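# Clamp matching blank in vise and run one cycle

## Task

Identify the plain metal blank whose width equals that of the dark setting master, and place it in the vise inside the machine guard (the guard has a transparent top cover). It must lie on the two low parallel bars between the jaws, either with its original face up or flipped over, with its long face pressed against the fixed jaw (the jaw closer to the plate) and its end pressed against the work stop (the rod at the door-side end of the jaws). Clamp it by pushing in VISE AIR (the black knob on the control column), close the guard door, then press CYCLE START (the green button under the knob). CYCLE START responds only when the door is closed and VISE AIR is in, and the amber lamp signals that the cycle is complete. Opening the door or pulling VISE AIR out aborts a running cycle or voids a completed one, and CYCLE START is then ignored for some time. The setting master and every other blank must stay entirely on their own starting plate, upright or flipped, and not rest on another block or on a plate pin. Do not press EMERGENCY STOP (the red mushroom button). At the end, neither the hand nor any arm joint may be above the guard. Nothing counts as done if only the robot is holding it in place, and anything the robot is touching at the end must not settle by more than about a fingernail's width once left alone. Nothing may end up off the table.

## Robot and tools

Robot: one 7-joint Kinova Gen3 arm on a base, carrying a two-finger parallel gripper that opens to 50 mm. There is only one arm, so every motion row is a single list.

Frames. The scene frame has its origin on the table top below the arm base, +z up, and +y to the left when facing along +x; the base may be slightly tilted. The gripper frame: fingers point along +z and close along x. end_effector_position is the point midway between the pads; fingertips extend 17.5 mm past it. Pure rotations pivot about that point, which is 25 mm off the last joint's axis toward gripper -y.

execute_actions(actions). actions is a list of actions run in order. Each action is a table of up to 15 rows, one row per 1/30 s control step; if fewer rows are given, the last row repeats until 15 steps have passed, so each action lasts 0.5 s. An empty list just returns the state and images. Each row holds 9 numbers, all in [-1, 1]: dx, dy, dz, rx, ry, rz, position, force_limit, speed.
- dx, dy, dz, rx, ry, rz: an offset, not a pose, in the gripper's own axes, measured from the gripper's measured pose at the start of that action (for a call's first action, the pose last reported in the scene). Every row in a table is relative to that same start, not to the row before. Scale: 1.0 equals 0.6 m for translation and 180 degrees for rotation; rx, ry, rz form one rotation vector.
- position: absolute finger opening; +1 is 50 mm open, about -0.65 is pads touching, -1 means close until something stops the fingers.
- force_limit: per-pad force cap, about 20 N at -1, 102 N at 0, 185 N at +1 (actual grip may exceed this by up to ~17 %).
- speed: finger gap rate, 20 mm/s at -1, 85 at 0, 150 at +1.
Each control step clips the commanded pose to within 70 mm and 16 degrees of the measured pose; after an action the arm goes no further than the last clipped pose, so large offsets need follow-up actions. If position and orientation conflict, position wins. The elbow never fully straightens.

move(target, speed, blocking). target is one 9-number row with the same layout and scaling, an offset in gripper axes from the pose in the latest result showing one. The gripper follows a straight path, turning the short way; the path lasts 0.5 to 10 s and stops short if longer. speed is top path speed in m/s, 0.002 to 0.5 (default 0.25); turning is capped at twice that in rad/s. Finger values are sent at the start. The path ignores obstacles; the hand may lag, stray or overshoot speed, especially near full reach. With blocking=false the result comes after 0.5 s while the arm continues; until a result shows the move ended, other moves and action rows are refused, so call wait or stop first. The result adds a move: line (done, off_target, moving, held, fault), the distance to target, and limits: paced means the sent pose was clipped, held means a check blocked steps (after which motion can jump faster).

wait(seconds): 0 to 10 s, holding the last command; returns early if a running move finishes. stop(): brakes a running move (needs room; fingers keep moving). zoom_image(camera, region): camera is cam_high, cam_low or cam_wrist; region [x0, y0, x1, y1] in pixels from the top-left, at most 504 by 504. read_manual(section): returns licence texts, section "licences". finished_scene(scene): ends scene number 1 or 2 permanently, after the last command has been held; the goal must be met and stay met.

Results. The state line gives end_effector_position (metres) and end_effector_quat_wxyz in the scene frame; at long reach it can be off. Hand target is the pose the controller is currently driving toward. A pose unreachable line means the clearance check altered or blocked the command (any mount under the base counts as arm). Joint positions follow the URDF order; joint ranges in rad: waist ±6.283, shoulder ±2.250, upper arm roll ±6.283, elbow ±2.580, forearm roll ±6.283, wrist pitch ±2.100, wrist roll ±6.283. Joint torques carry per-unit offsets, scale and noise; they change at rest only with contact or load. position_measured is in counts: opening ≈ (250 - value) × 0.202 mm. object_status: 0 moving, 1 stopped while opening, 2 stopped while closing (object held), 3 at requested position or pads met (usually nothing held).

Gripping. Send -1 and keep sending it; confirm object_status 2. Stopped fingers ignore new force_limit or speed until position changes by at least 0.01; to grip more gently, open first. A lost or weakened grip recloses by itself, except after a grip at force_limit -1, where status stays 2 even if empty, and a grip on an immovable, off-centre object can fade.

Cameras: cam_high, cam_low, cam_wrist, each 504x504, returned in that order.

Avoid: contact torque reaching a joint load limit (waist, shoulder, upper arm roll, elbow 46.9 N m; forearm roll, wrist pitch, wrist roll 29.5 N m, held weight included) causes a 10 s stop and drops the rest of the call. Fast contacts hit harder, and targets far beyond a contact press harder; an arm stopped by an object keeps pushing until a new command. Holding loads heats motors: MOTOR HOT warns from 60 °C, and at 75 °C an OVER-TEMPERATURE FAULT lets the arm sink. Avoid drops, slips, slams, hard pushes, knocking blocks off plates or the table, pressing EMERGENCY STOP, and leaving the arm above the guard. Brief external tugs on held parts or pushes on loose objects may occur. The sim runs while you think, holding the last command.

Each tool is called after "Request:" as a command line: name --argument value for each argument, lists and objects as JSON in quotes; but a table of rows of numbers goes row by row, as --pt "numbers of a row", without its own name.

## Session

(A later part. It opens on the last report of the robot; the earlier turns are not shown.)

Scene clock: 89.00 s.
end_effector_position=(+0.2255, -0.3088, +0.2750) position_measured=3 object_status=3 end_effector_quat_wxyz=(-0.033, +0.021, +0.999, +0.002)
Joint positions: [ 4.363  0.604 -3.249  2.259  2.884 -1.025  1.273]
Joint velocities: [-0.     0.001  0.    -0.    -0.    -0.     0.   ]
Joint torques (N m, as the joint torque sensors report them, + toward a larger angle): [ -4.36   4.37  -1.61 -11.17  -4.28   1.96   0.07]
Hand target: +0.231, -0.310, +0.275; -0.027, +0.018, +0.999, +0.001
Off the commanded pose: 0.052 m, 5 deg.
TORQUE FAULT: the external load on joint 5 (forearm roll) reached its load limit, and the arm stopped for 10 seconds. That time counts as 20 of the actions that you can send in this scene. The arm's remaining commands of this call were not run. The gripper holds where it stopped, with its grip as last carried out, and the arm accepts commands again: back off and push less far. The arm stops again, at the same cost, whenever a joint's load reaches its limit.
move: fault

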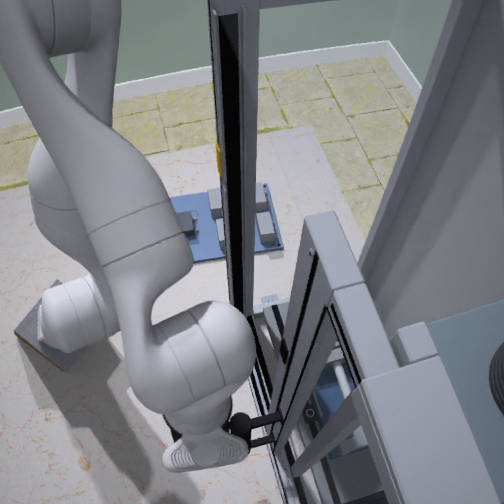

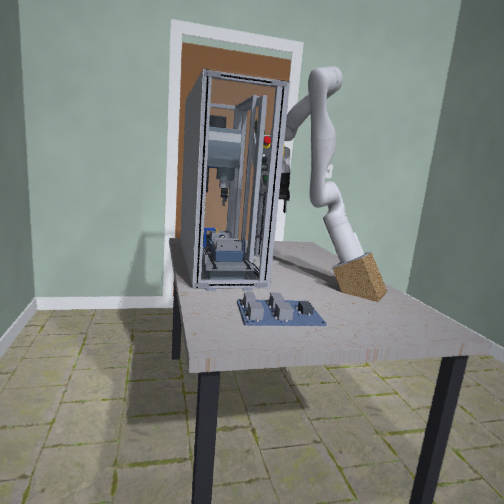

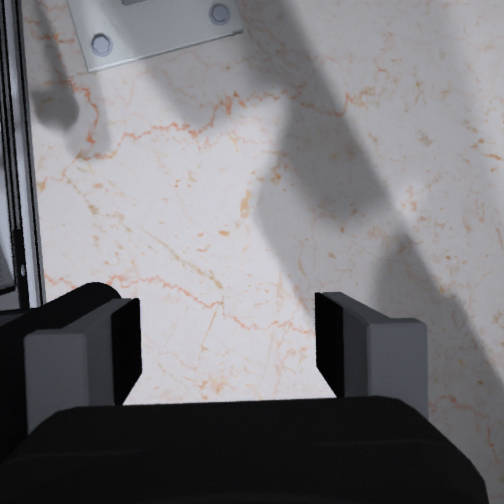

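Request:
move --target '[0.12,-0.03,-0.28,0,0,0,1,0,0]' --speed 0.1

Request:
move --target '[-0.05,0.3,0,0,0,0,1,0,0]' --speed 0.08

Scene clock: 92.13 s.
end_effector_position=(+0.1638, -0.3248, +0.4472) position_measured=3 object_status=3 end_effector_quat_wxyz=(-0.033, +0.021, +0.999, +0.002)
Joint positions: [ 4.286  0.706 -2.873  1.813  3.04  -1.603  1.434]
Joint velocities: [-0.001 -0.002 -0.    -0.001 -0.001 -0.002  0.002]
Joint torques (N m, as the joint torque sensors report them, + toward a larger angle): [-0.06  4.9   1.89 -9.38 -0.13 -0.3  -0.14]
Hand target: +0.164, -0.325, +0.447; -0.033, +0.021, +0.999, +0.002
Off the commanded pose: 0.000 m, 0 deg.
move: done

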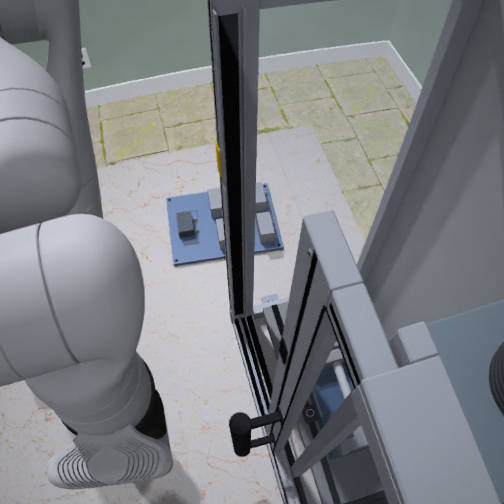

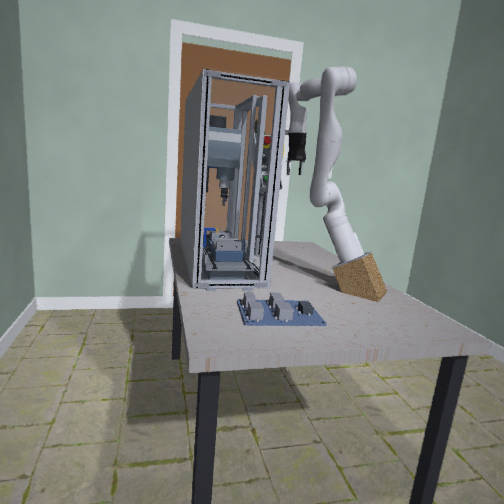

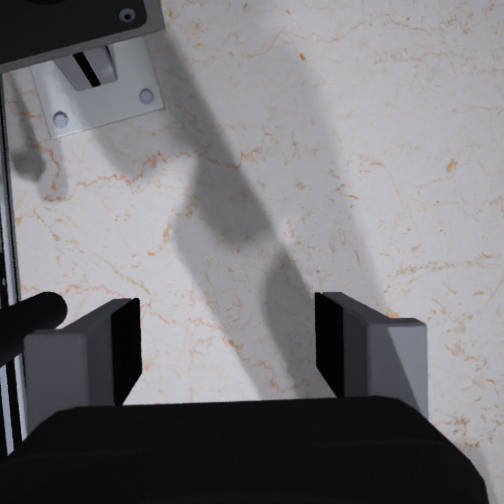

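Scene clock: 94.73 s.
end_effector_position=(+0.2019, -0.1466, +0.4459) position_measured=3 object_status=3 end_effector_quat_wxyz=(-0.033, +0.022, +0.999, +0.002)
Joint positions: [ 4.457  1.117 -3.108  1.941  2.907 -1.882  1.285]
Joint velocities: [ 0.001  0.006 -0.001 -0.     0.    -0.001 -0.002]
Joint torques (N m, as the joint torque sensors report them, + toward a larger angle): [-3.3  -3.17  2.6  -9.01  0.14 -0.15 -0.11]
Hand target: +0.202, -0.147, +0.446; -0.033, +0.022, +0.999, +0.002
Off the commanded pose: 0.001 m, 0 deg.
move: done

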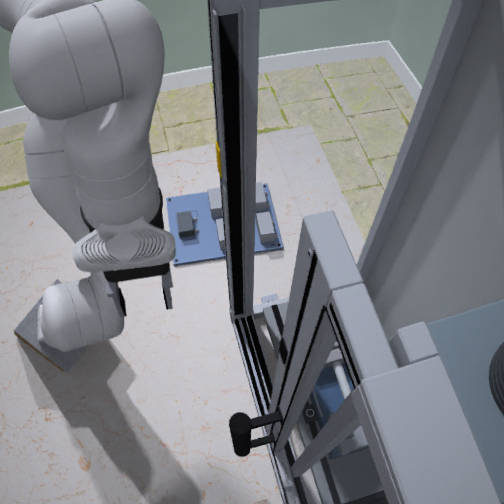

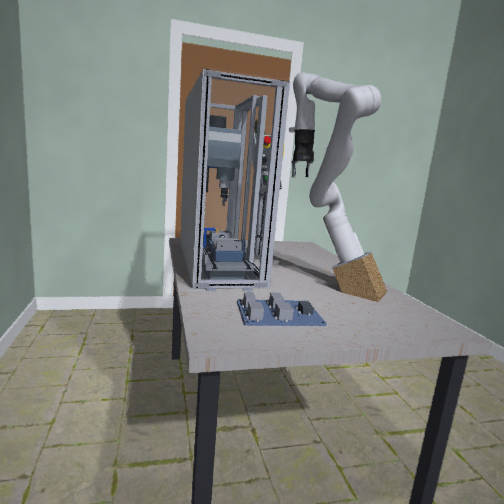

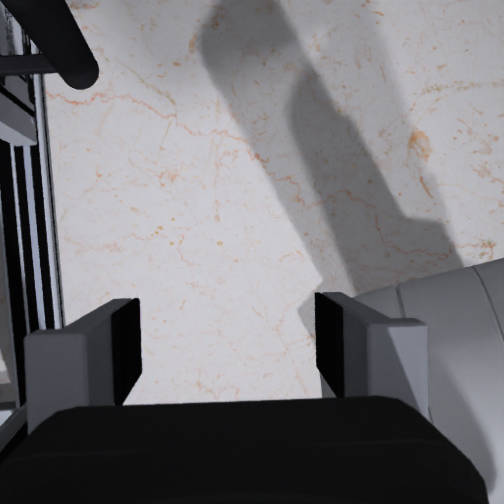

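Request:
move --target '[-0.03,0.3,0,0,0,0,1,0,0]' --speed 0.1

Request:
move --target '[-0.03,0.3,0.2,0,0,0,1,0,0]' --speed 0.1

Scene clock: 97.30 s.
end_effector_position=(+0.2287, +0.0324, +0.4452) position_measured=3 object_status=3 end_effector_quat_wxyz=(-0.033, +0.022, +0.999, +0.002)
Joint positions: [ 4.223  1.4   -3.542  1.823  2.61  -2.097  0.564]
Joint velocities: [-0.008 -0.001  0.    -0.001  0.    -0.    -0.001]
Joint torques (N m, as the joint torque sensors report them, + toward a larger angle): [-5.25 -8.23  4.56 -6.66  0.04 -0.23 -0.44]
Hand target: +0.229, +0.033, +0.445; -0.033, +0.022, +0.999, +0.002
Off the commanded pose: 0.001 m, 0 deg.
joint sent to its limit — the command would take joint 6 (wrist pitch) past its lower limit, so that joint was sent only as far as its limit.
move: done

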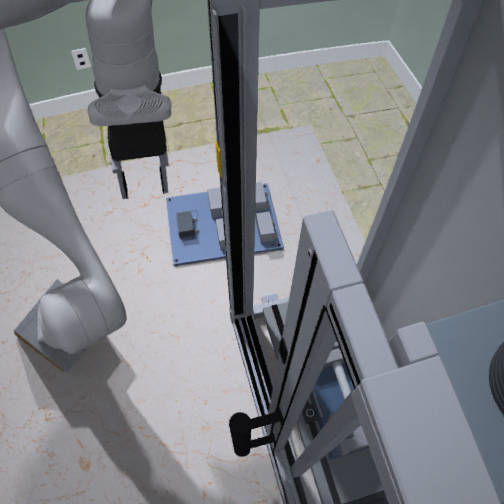

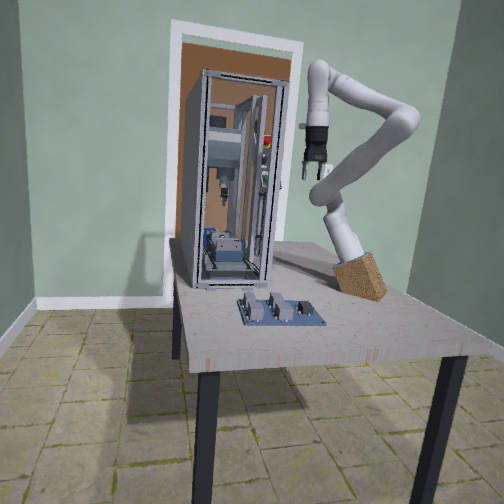

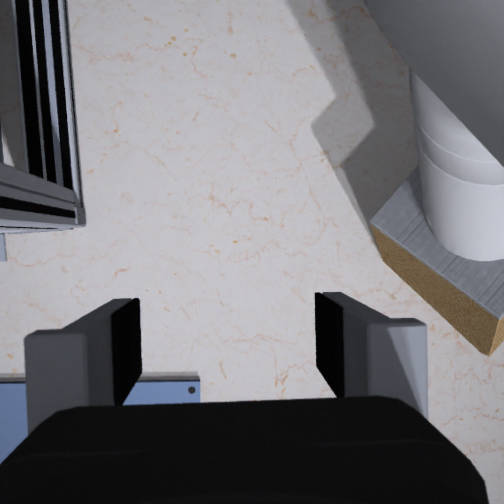

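Scene clock: 99.80 s.
end_effector_position=(+0.2476, +0.2123, +0.3250) position_measured=3 object_status=3 end_effector_quat_wxyz=(-0.032, +0.023, +0.999, +0.002)
Joint positions: [ 4.272  1.728 -3.889  1.779  2.071 -2.097  0.091]
Joint velocities: [ 0.001  0.003 -0.002 -0.     0.     0.    -0.001]
Joint torques (N m, as the joint torque sensors report them, + toward a larger angle): [ -7.58 -14.06   7.25  -4.1    0.06  -0.23  -0.07]
Hand target: +0.248, +0.212, +0.325; -0.032, +0.023, +0.999, +0.002
Off the commanded pose: 0.001 m, 0 deg.
move: done

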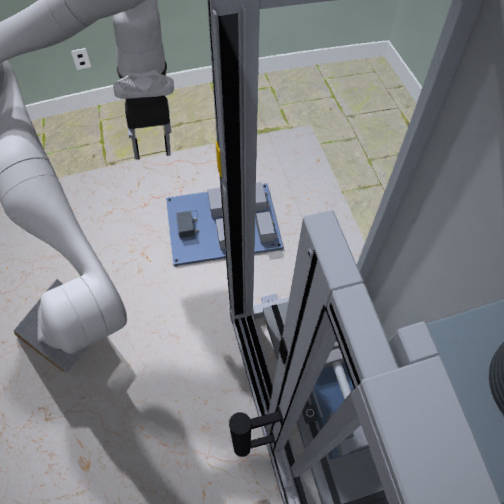

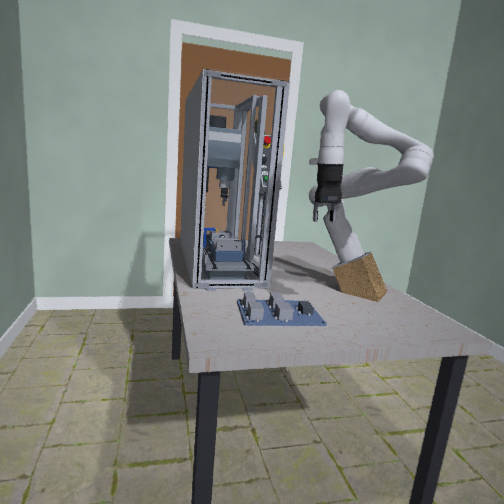

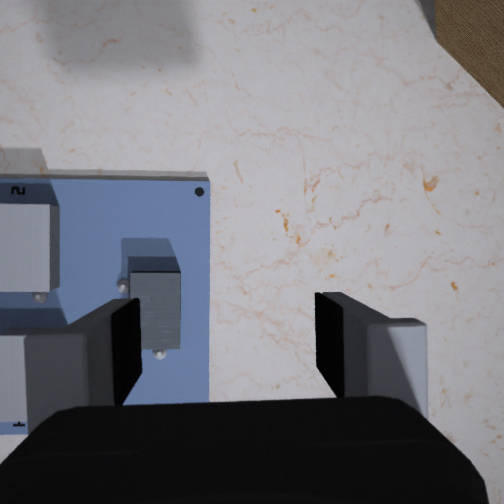

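Request:
move --target '[-0.1,0,0.25,0.001,-0.021,-0.014,1,0,0]' --speed 0.12

Scene clock: 102.40 s.
end_effector_position=(+0.2975, +0.2103, +0.1716) position_measured=3 object_status=3 end_effector_quat_wxyz=(+0.001, +0.001, +1.000, +0.001)
Joint positions: [ 4.398  1.985 -4.044  1.996  1.785 -1.897  0.227]
Joint velocities: [ 0.001  0.003 -0.002  0.     0.     0.001 -0.001]
Joint torques (N m, as the joint torque sensors report them, + toward a larger angle): [ -8.35 -14.79   8.62  -2.18  -0.2    0.23  -0.27]
Hand target: +0.298, +0.210, +0.171; +0.001, +0.001, +1.000, +0.000
Off the commanded pose: 0.000 m, 0 deg.
move: done

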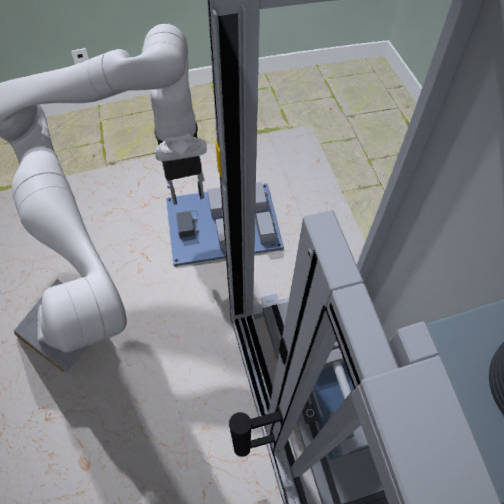

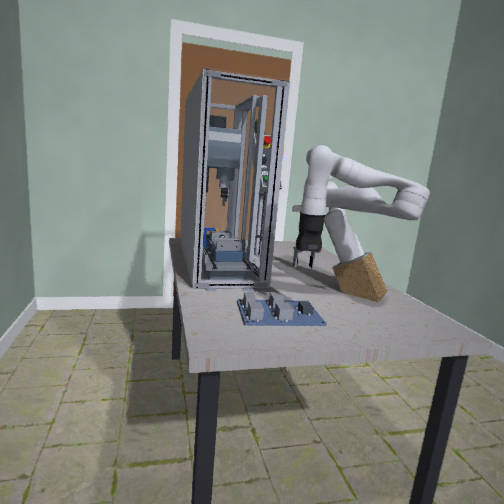

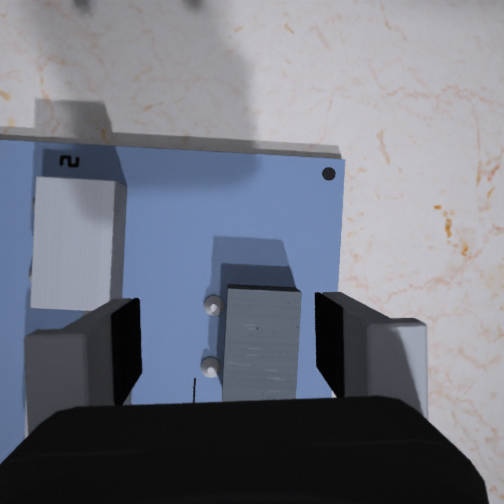

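Request:
move --target '[0.018,0.028,0.135,0,0,0,1,0,0]' --speed 0.1

Scene clock: 104.77 s.
end_effector_position=(+0.2870, +0.2274, +0.0908) position_measured=3 object_status=3 end_effector_quat_wxyz=(+0.001, +0.002, +1.000, +0.001)
Joint positions: [ 4.398  2.159 -4.161  2.026  1.582 -1.861  0.149]
Joint velocities: [-0.003  0.006 -0.002  0.     0.001  0.003 -0.   ]
Joint torques (N m, as the joint torque sensors report them, + toward a larger angle): [ -8.05 -16.01   8.46  -0.47  -0.03  -0.65  -0.29]
Hand target: +0.287, +0.227, +0.091; +0.001, +0.002, +1.000, +0.001
Off the commanded pose: 0.000 m, 0 deg.
move: done

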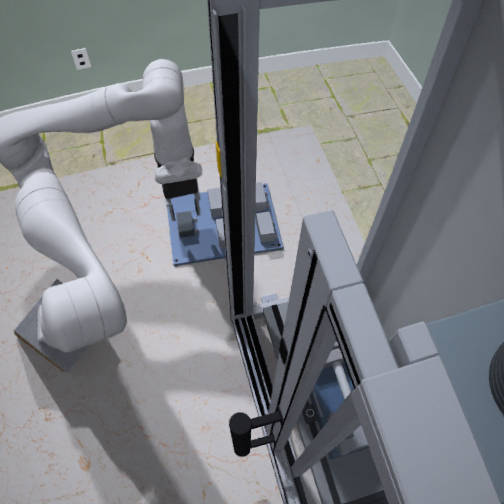

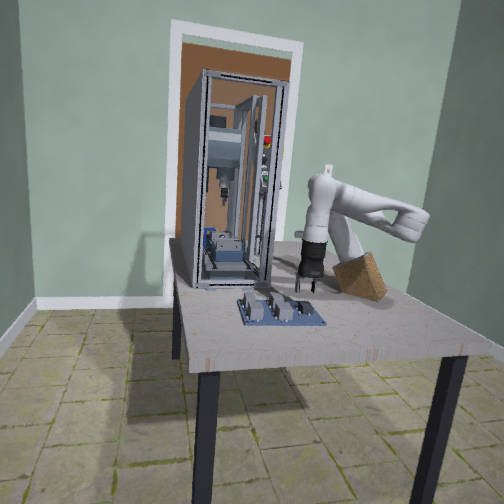

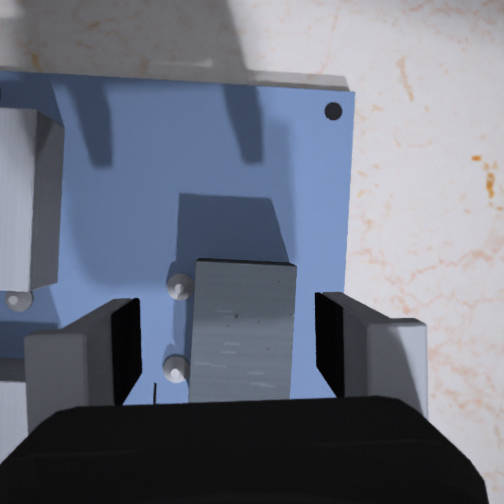

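Request:
move --target '[0.01,0,0.072,0,0,0,1,0,0]' --speed 0.05

Request:
execute_actions --actions '[[[0,0,0,0,0,0,-1,-0.8,0]],[[0,0,0,0,0,0,-1,-0.8,0]]]'

Scene clock: 107.10 s.
end_effector_position=(+0.2811, +0.2277, +0.0479) position_measured=3 object_status=3 end_effector_quat_wxyz=(+0.001, +0.002, +1.000, +0.001)
Joint positions: [ 4.393  2.247 -4.231  2.047  1.478 -1.833  0.121]
Joint velocities: [-0.003  0.    -0.002  0.     0.     0.002  0.001]
Joint torques (N m, as the joint torque sensors report them, + toward a larger angle): [ -7.99 -15.31   8.31   0.68  -0.2   -0.36  -0.3 ]
Hand target: +0.281, +0.228, +0.048; +0.001, +0.002, +1.000, +0.001
Off the commanded pose: 0.000 m, 0 deg.
move: done

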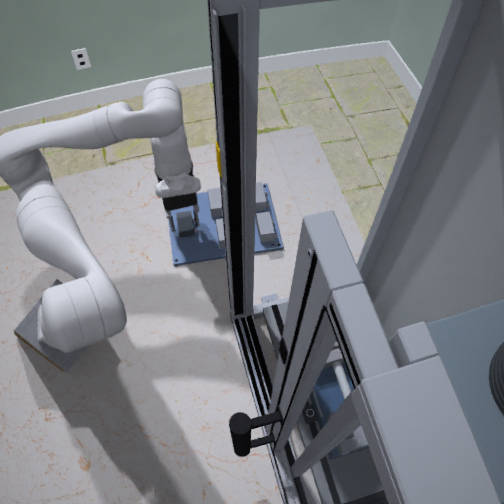

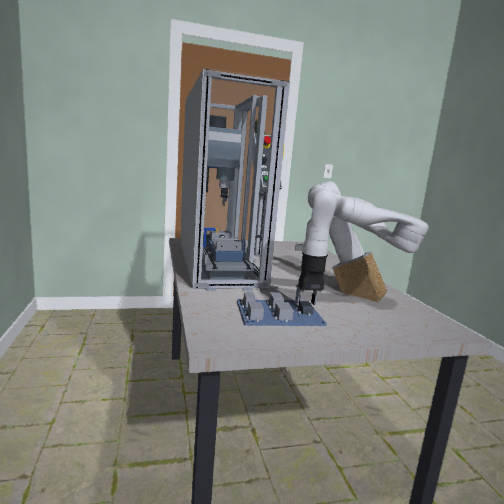

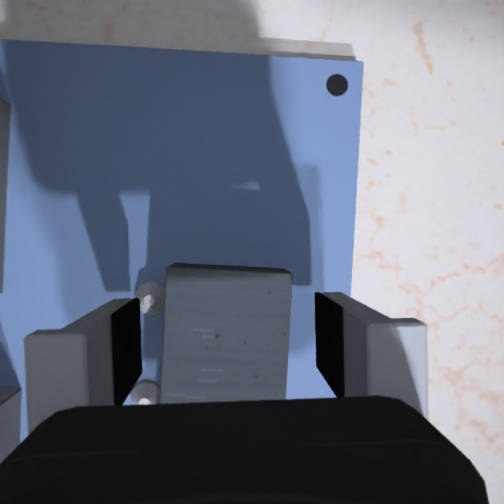

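Scene clock: 108.10 s.
end_effector_position=(+0.2812, +0.2278, +0.0480) position_measured=76 object_status=2 end_effector_quat_wxyz=(+0.001, +0.002, +1.000, +0.002)
Joint positions: [ 4.393  2.247 -4.231  2.047  1.478 -1.833  0.121]
Joint velocities: [-0.    -0.    -0.     0.     0.    -0.001 -0.   ]
Joint torques (N m, as the joint torque sensors report them, + toward a larger angle): [ -7.74 -16.01   8.91   0.86   0.03  -0.28  -0.2 ]
Hand target: +0.281, +0.228, +0.048; +0.001, +0.002, +1.000, +0.002
Off the commanded pose: 0.000 m, 0 deg.

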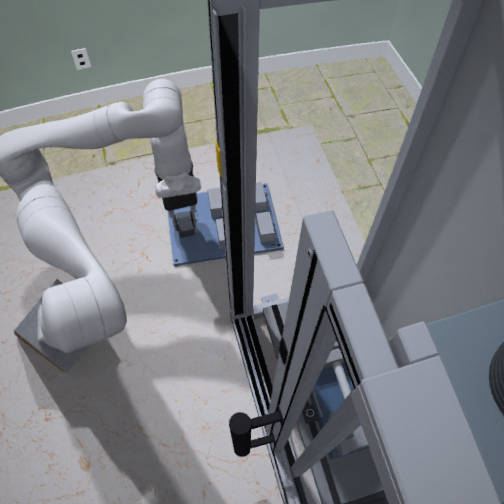

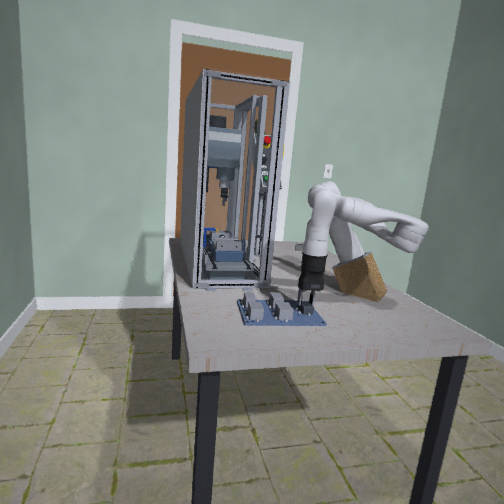

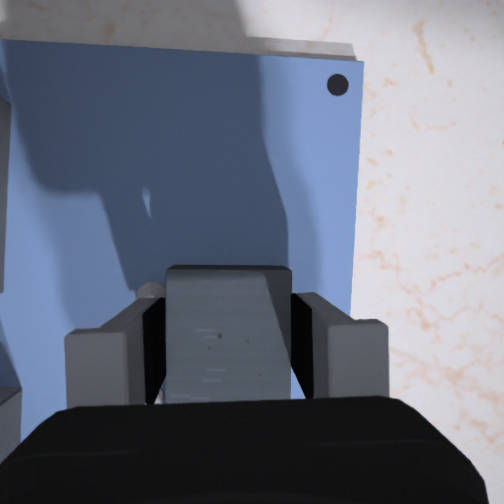

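Request:
execute_actions --actions '[[[0,0,0,0,0,0,1,-0.8,0.5]]]'

Request:
move --target '[0,0,-0.2,0,0,0,1,-0.8,0]' --speed 0.15

Request:
move --target '[-0.22,-0.03,-0.12,0,0,0,1,-0.8,0]' --speed 0.1

Scene clock: 109.10 s.
end_effector_position=(+0.2812, +0.2278, +0.0480) position_measured=3 object_status=3 end_effector_quat_wxyz=(+0.001, +0.002, +1.000, +0.002)
Joint positions: [ 4.393  2.247 -4.231  2.047  1.478 -1.833  0.121]
Joint velocities: [ 0.    -0.001 -0.    -0.     0.     0.    -0.   ]
Joint torques (N m, as the joint torque sensors report them, + toward a larger angle): [ -7.7  -15.64   8.54   0.91  -0.35  -0.18  -0.15]
Hand target: +0.281, +0.228, +0.048; +0.001, +0.002, +1.000, +0.002
Off the commanded pose: 0.000 m, 0 deg.

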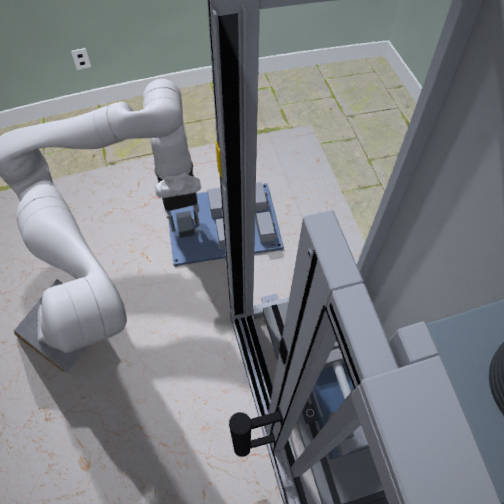

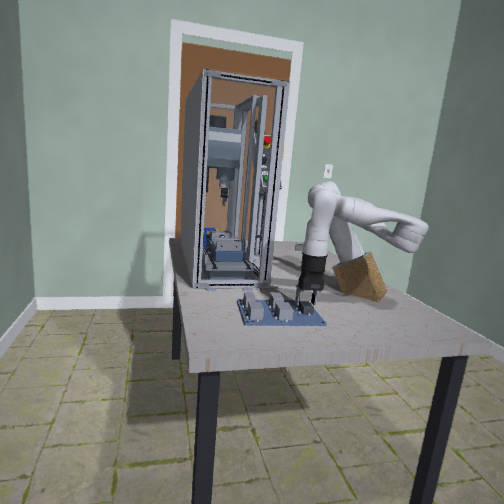

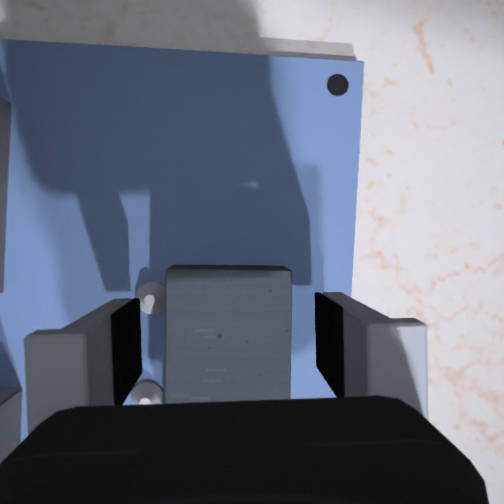

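Scene clock: 110.27 s.
end_effector_position=(+0.2811, +0.2273, +0.1677) position_measured=3 object_status=3 end_effector_quat_wxyz=(+0.001, +0.002, +1.000, +0.001)
Joint positions: [ 4.354  2.016 -4.062  1.978  1.761 -1.91   0.155]
Joint velocities: [ 0.001 -0.006  0.002 -0.001 -0.001 -0.003  0.   ]
Joint torques (N m, as the joint torque sensors report them, + toward a larger angle): [ -8.01 -15.77   8.81  -1.35  -0.16  -0.31  -0.35]
Hand target: +0.281, +0.227, +0.168; +0.001, +0.002, +1.000, +0.002
Off the commanded pose: 0.000 m, 0 deg.
move: done

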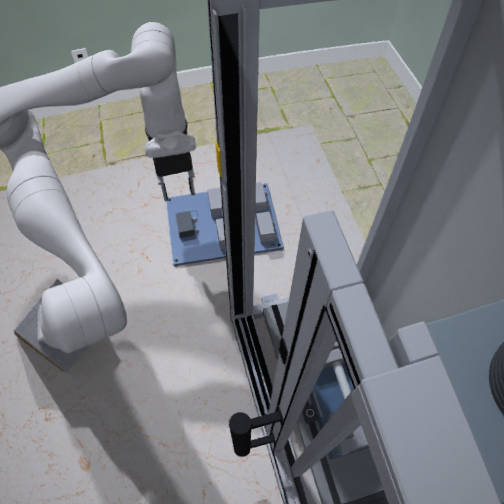

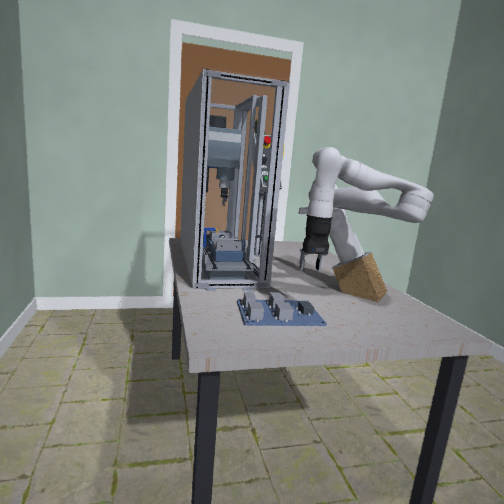

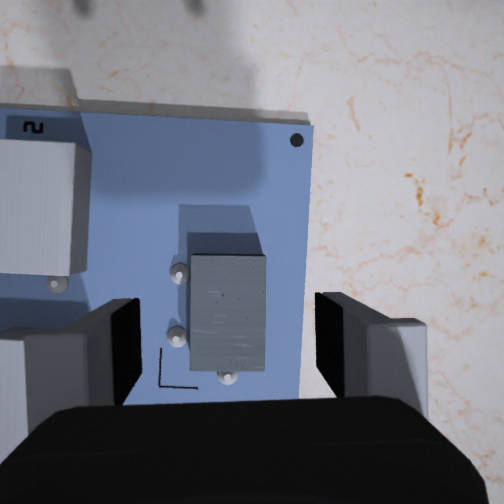

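Scene clock: 112.10 s.
end_effector_position=(+0.4127, +0.2088, +0.2397) position_measured=3 object_status=3 end_effector_quat_wxyz=(+0.001, +0.001, +1.000, +0.001)
Joint positions: [ 4.602  1.727 -3.986  1.683  1.852 -1.877  0.225]
Joint velocities: [ 0.006 -0.006  0.    -0.002  0.    -0.001 -0.   ]
Joint torques (N m, as the joint torque sensors report them, + toward a larger angle): [-11.08 -15.62   9.25  -2.59  -0.17  -0.29  -0.35]
Hand target: +0.413, +0.209, +0.240; +0.001, +0.001, +1.000, +0.002
Off the commanded pose: 0.000 m, 0 deg.
move: done

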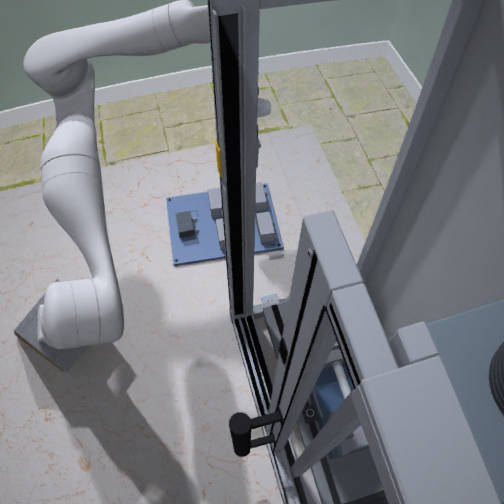

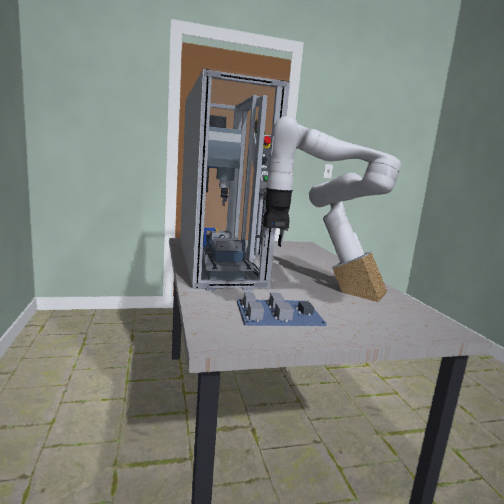

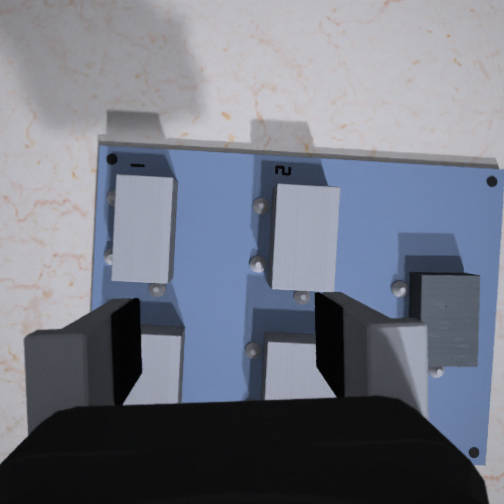

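Request:
move --target '[0.083,-0.046,0.22,0,0,0,1,-0.8,0]' --speed 0.12

Scene clock: 114.47 s.
end_effector_position=(+0.3629, +0.1816, +0.1078) position_measured=3 object_status=3 end_effector_quat_wxyz=(+0.001, +0.002, +1.000, +0.001)
Joint positions: [ 4.581  1.992 -4.134  2.005  1.654 -1.771  0.354]
Joint velocities: [-0.003  0.007 -0.002  0.001  0.     0.002 -0.   ]
Joint torques (N m, as the joint torque sensors report them, + toward a larger angle): [ -8.84 -15.15   9.03  -1.35  -0.09  -0.36  -0.28]
Hand target: +0.363, +0.182, +0.108; +0.001, +0.001, +1.000, +0.001
Off the commanded pose: 0.000 m, 0 deg.
move: done

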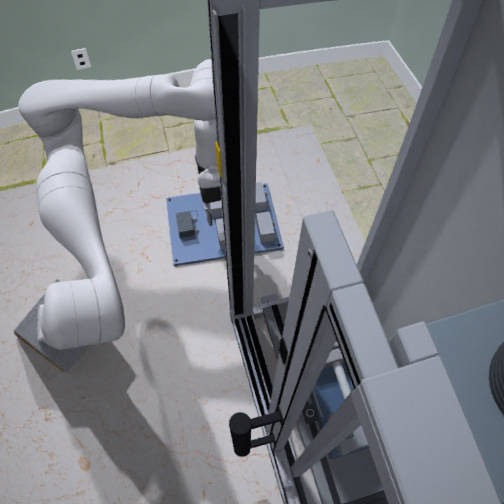

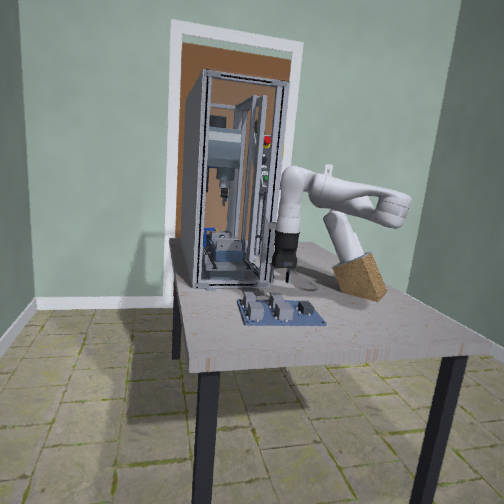

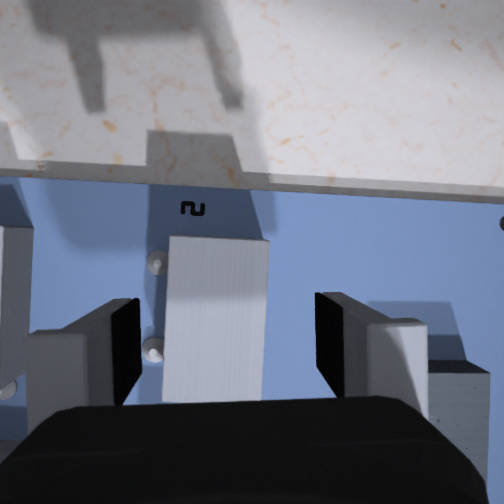

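Request:
move --target '[-0.005,-0.01,0.093,0,0,0,1,-0.8,0]' --speed 0.06

Request:
execute_actions --actions '[[[0,0,0,0,0,0,-1,-0.8,0.5]],[[0,0,0,0,0,0,-1,-0.8,0.5]]]'

Scene clock: 116.53 s.
end_effector_position=(+0.3660, +0.1758, +0.0521) position_measured=3 object_status=3 end_effector_quat_wxyz=(+0.001, +0.002, +1.000, +0.001)
Joint positions: [ 4.623  2.084 -4.212  2.033  1.526 -1.726  0.366]
Joint velocities: [ 0.001  0.003 -0.001  0.     0.     0.003  0.001]
Joint torques (N m, as the joint torque sensors report them, + toward a larger angle): [ -8.86 -15.82   8.6    0.22  -0.27  -0.26  -0.01]
Hand target: +0.366, +0.176, +0.052; +0.001, +0.002, +1.000, +0.001
Off the commanded pose: 0.000 m, 0 deg.
move: done

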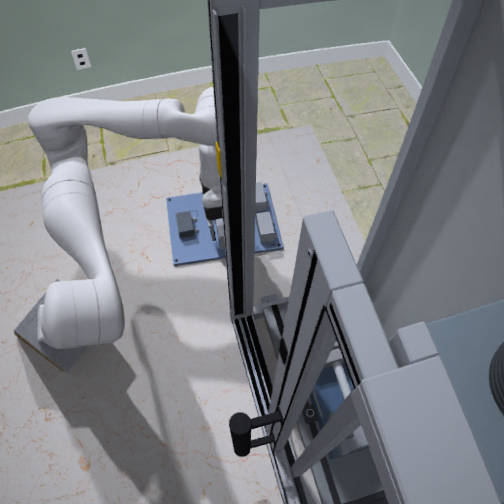

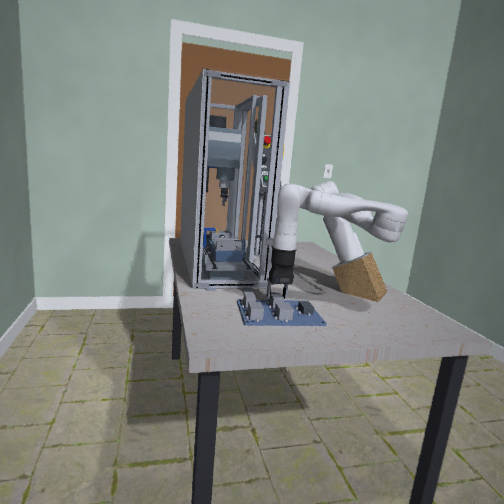

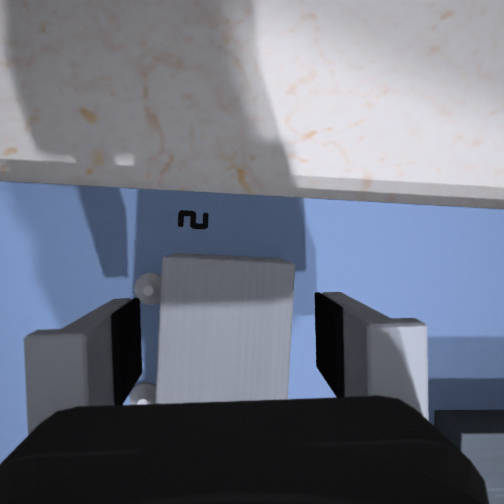

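Scene clock: 117.53 s.
end_effector_position=(+0.3662, +0.1758, +0.0522) position_measured=71 object_status=2 end_effector_quat_wxyz=(+0.001, +0.002, +1.000, +0.001)
Joint positions: [ 4.623  2.084 -4.212  2.033  1.525 -1.726  0.366]
Joint velocities: [-0.    -0.001 -0.     0.    -0.     0.    -0.001]
Joint torques (N m, as the joint torque sensors report them, + toward a larger angle): [ -9.02 -15.31   9.33   0.41  -0.33  -0.03  -0.19]
Hand target: +0.366, +0.176, +0.052; +0.001, +0.002, +1.000, +0.001
Off the commanded pose: 0.000 m, 0 deg.

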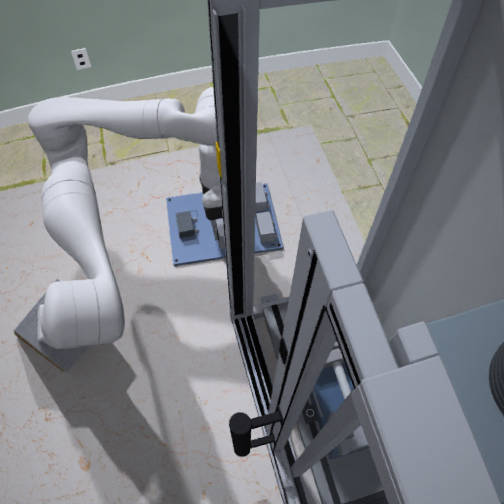

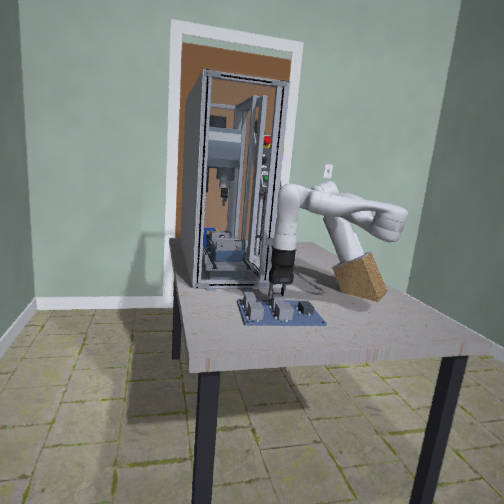

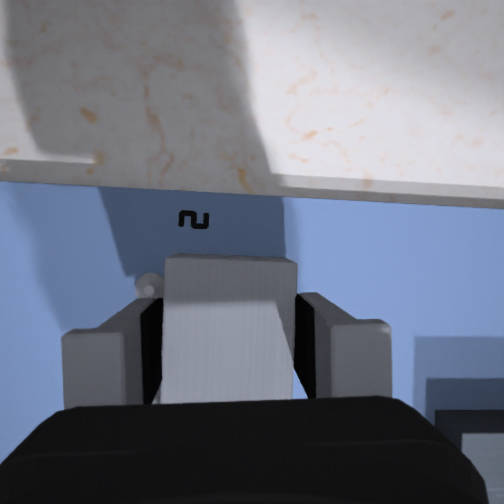

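Request:
execute_actions --actions '[[[0,0,0,0,0,0,1,-0.8,0.5]],[[0,0,-0.1,0,0,0,1,-0.8,0.5]]]'

Request:
move --target '[-0.007,0.145,0,0,0,0,1,-0.8,0]' --speed 0.12

Scene clock: 119.27 s.
end_effector_position=(+0.3660, +0.1754, +0.1118) position_measured=3 object_status=3 end_effector_quat_wxyz=(+0.001, +0.001, +1.000, +0.001)
Joint positions: [ 4.591  1.98  -4.123  2.011  1.667 -1.772  0.376]
Joint velocities: [-0.    -0.01   0.005 -0.002 -0.002 -0.008  0.   ]
Joint torques (N m, as the joint torque sensors report them, + toward a larger angle): [ -8.88 -15.4    8.5   -0.87   0.07  -0.37  -0.13]
Hand target: +0.366, +0.176, +0.112; +0.001, +0.002, +1.000, +0.002
Off the commanded pose: 0.001 m, 0 deg.

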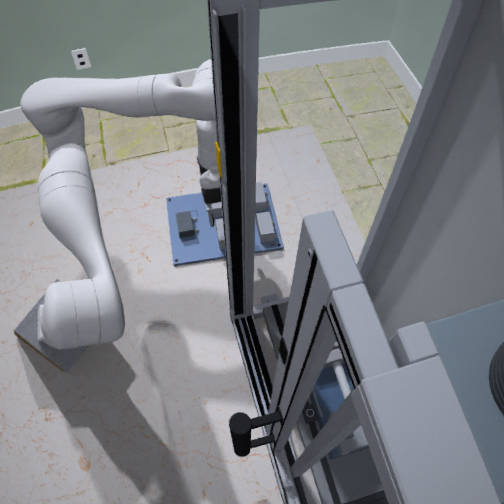

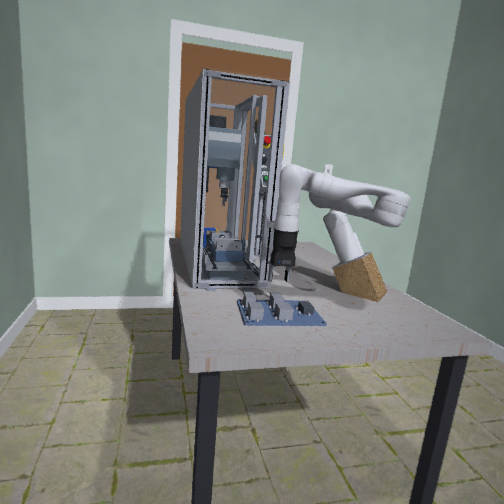

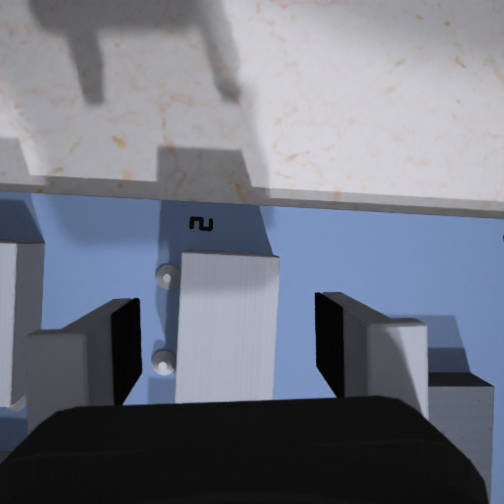

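Scene clock: 120.37 s.
end_effector_position=(+0.3707, +0.2625, +0.1120) position_measured=3 object_status=3 end_effector_quat_wxyz=(+0.001, +0.001, +1.000, +0.001)
Joint positions: [ 4.558  2.002 -4.142  1.761  1.601 -1.785  0.082]
Joint velocities: [ 0.    -0.    -0.    -0.001  0.     0.001 -0.   ]
Joint torques (N m, as the joint torque sensors report them, + toward a larger angle): [-10.18 -17.58   9.87  -0.18  -0.13  -0.29  -0.05]
Hand target: +0.371, +0.263, +0.112; +0.001, +0.001, +1.000, +0.001
Off the commanded pose: 0.000 m, 0 deg.
move: done

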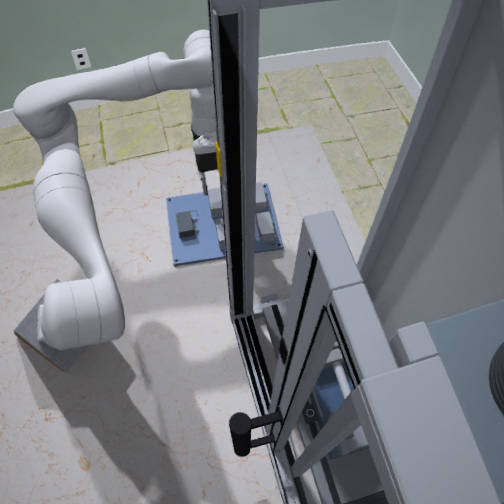

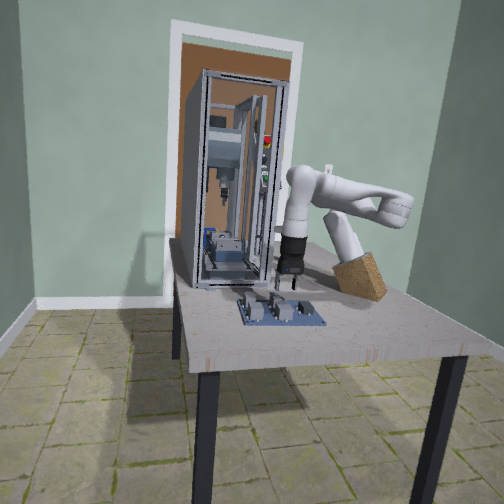

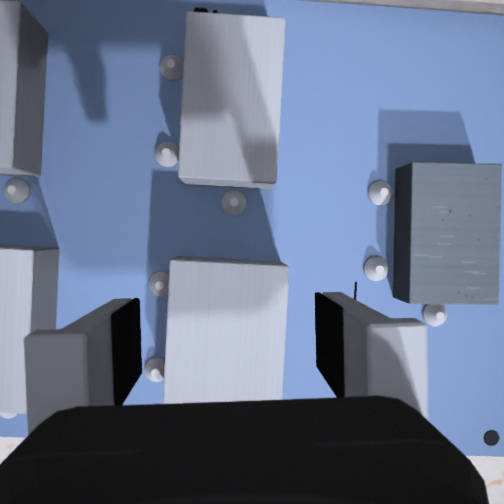

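Request:
move --target '[-0.15,0,0,0,0,0,1,-0.8,0]' --speed 0.12

Scene clock: 121.87 s.
end_effector_position=(+0.4606, +0.2625, +0.1123) position_measured=3 object_status=3 end_effector_quat_wxyz=(+0.002, +0.001, +1.000, +0.001)
Joint positions: [ 4.747  1.889 -4.123  1.547  1.594 -1.735  0.076]
Joint velocities: [ 0.007 -0.004 -0.    -0.002  0.001 -0.    -0.   ]
Joint torques (N m, as the joint torque sensors report them, + toward a larger angle): [-11.72 -18.54  10.15  -0.7    0.11  -0.17  -0.15]
Hand target: +0.461, +0.262, +0.112; +0.001, +0.001, +1.000, +0.001
Off the commanded pose: 0.000 m, 0 deg.
move: done

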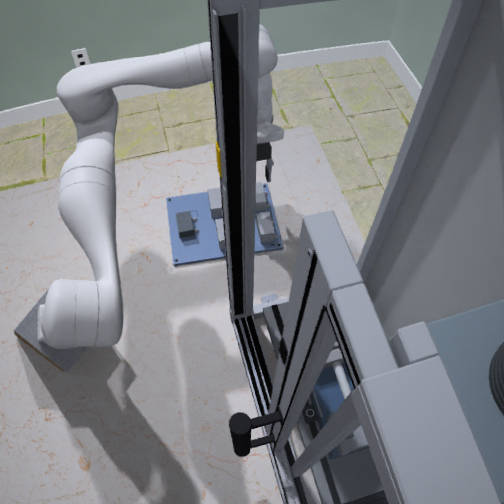

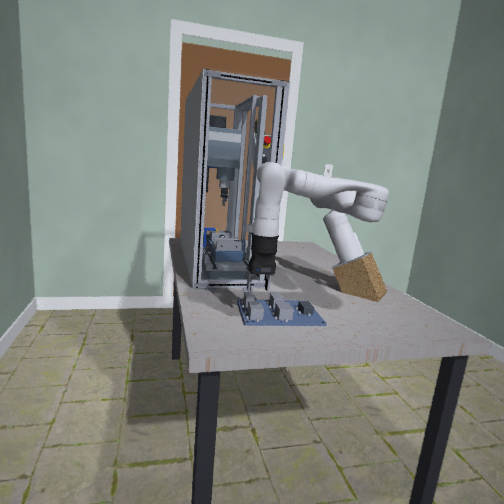

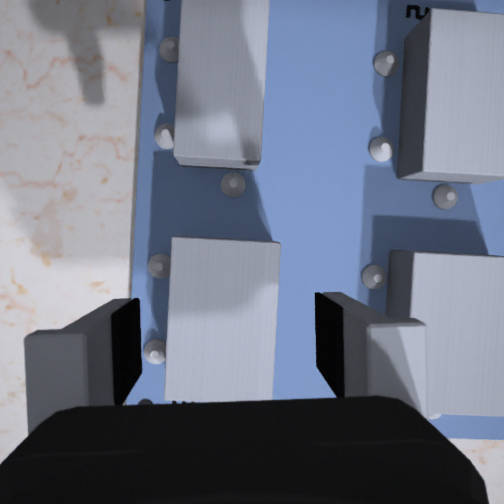

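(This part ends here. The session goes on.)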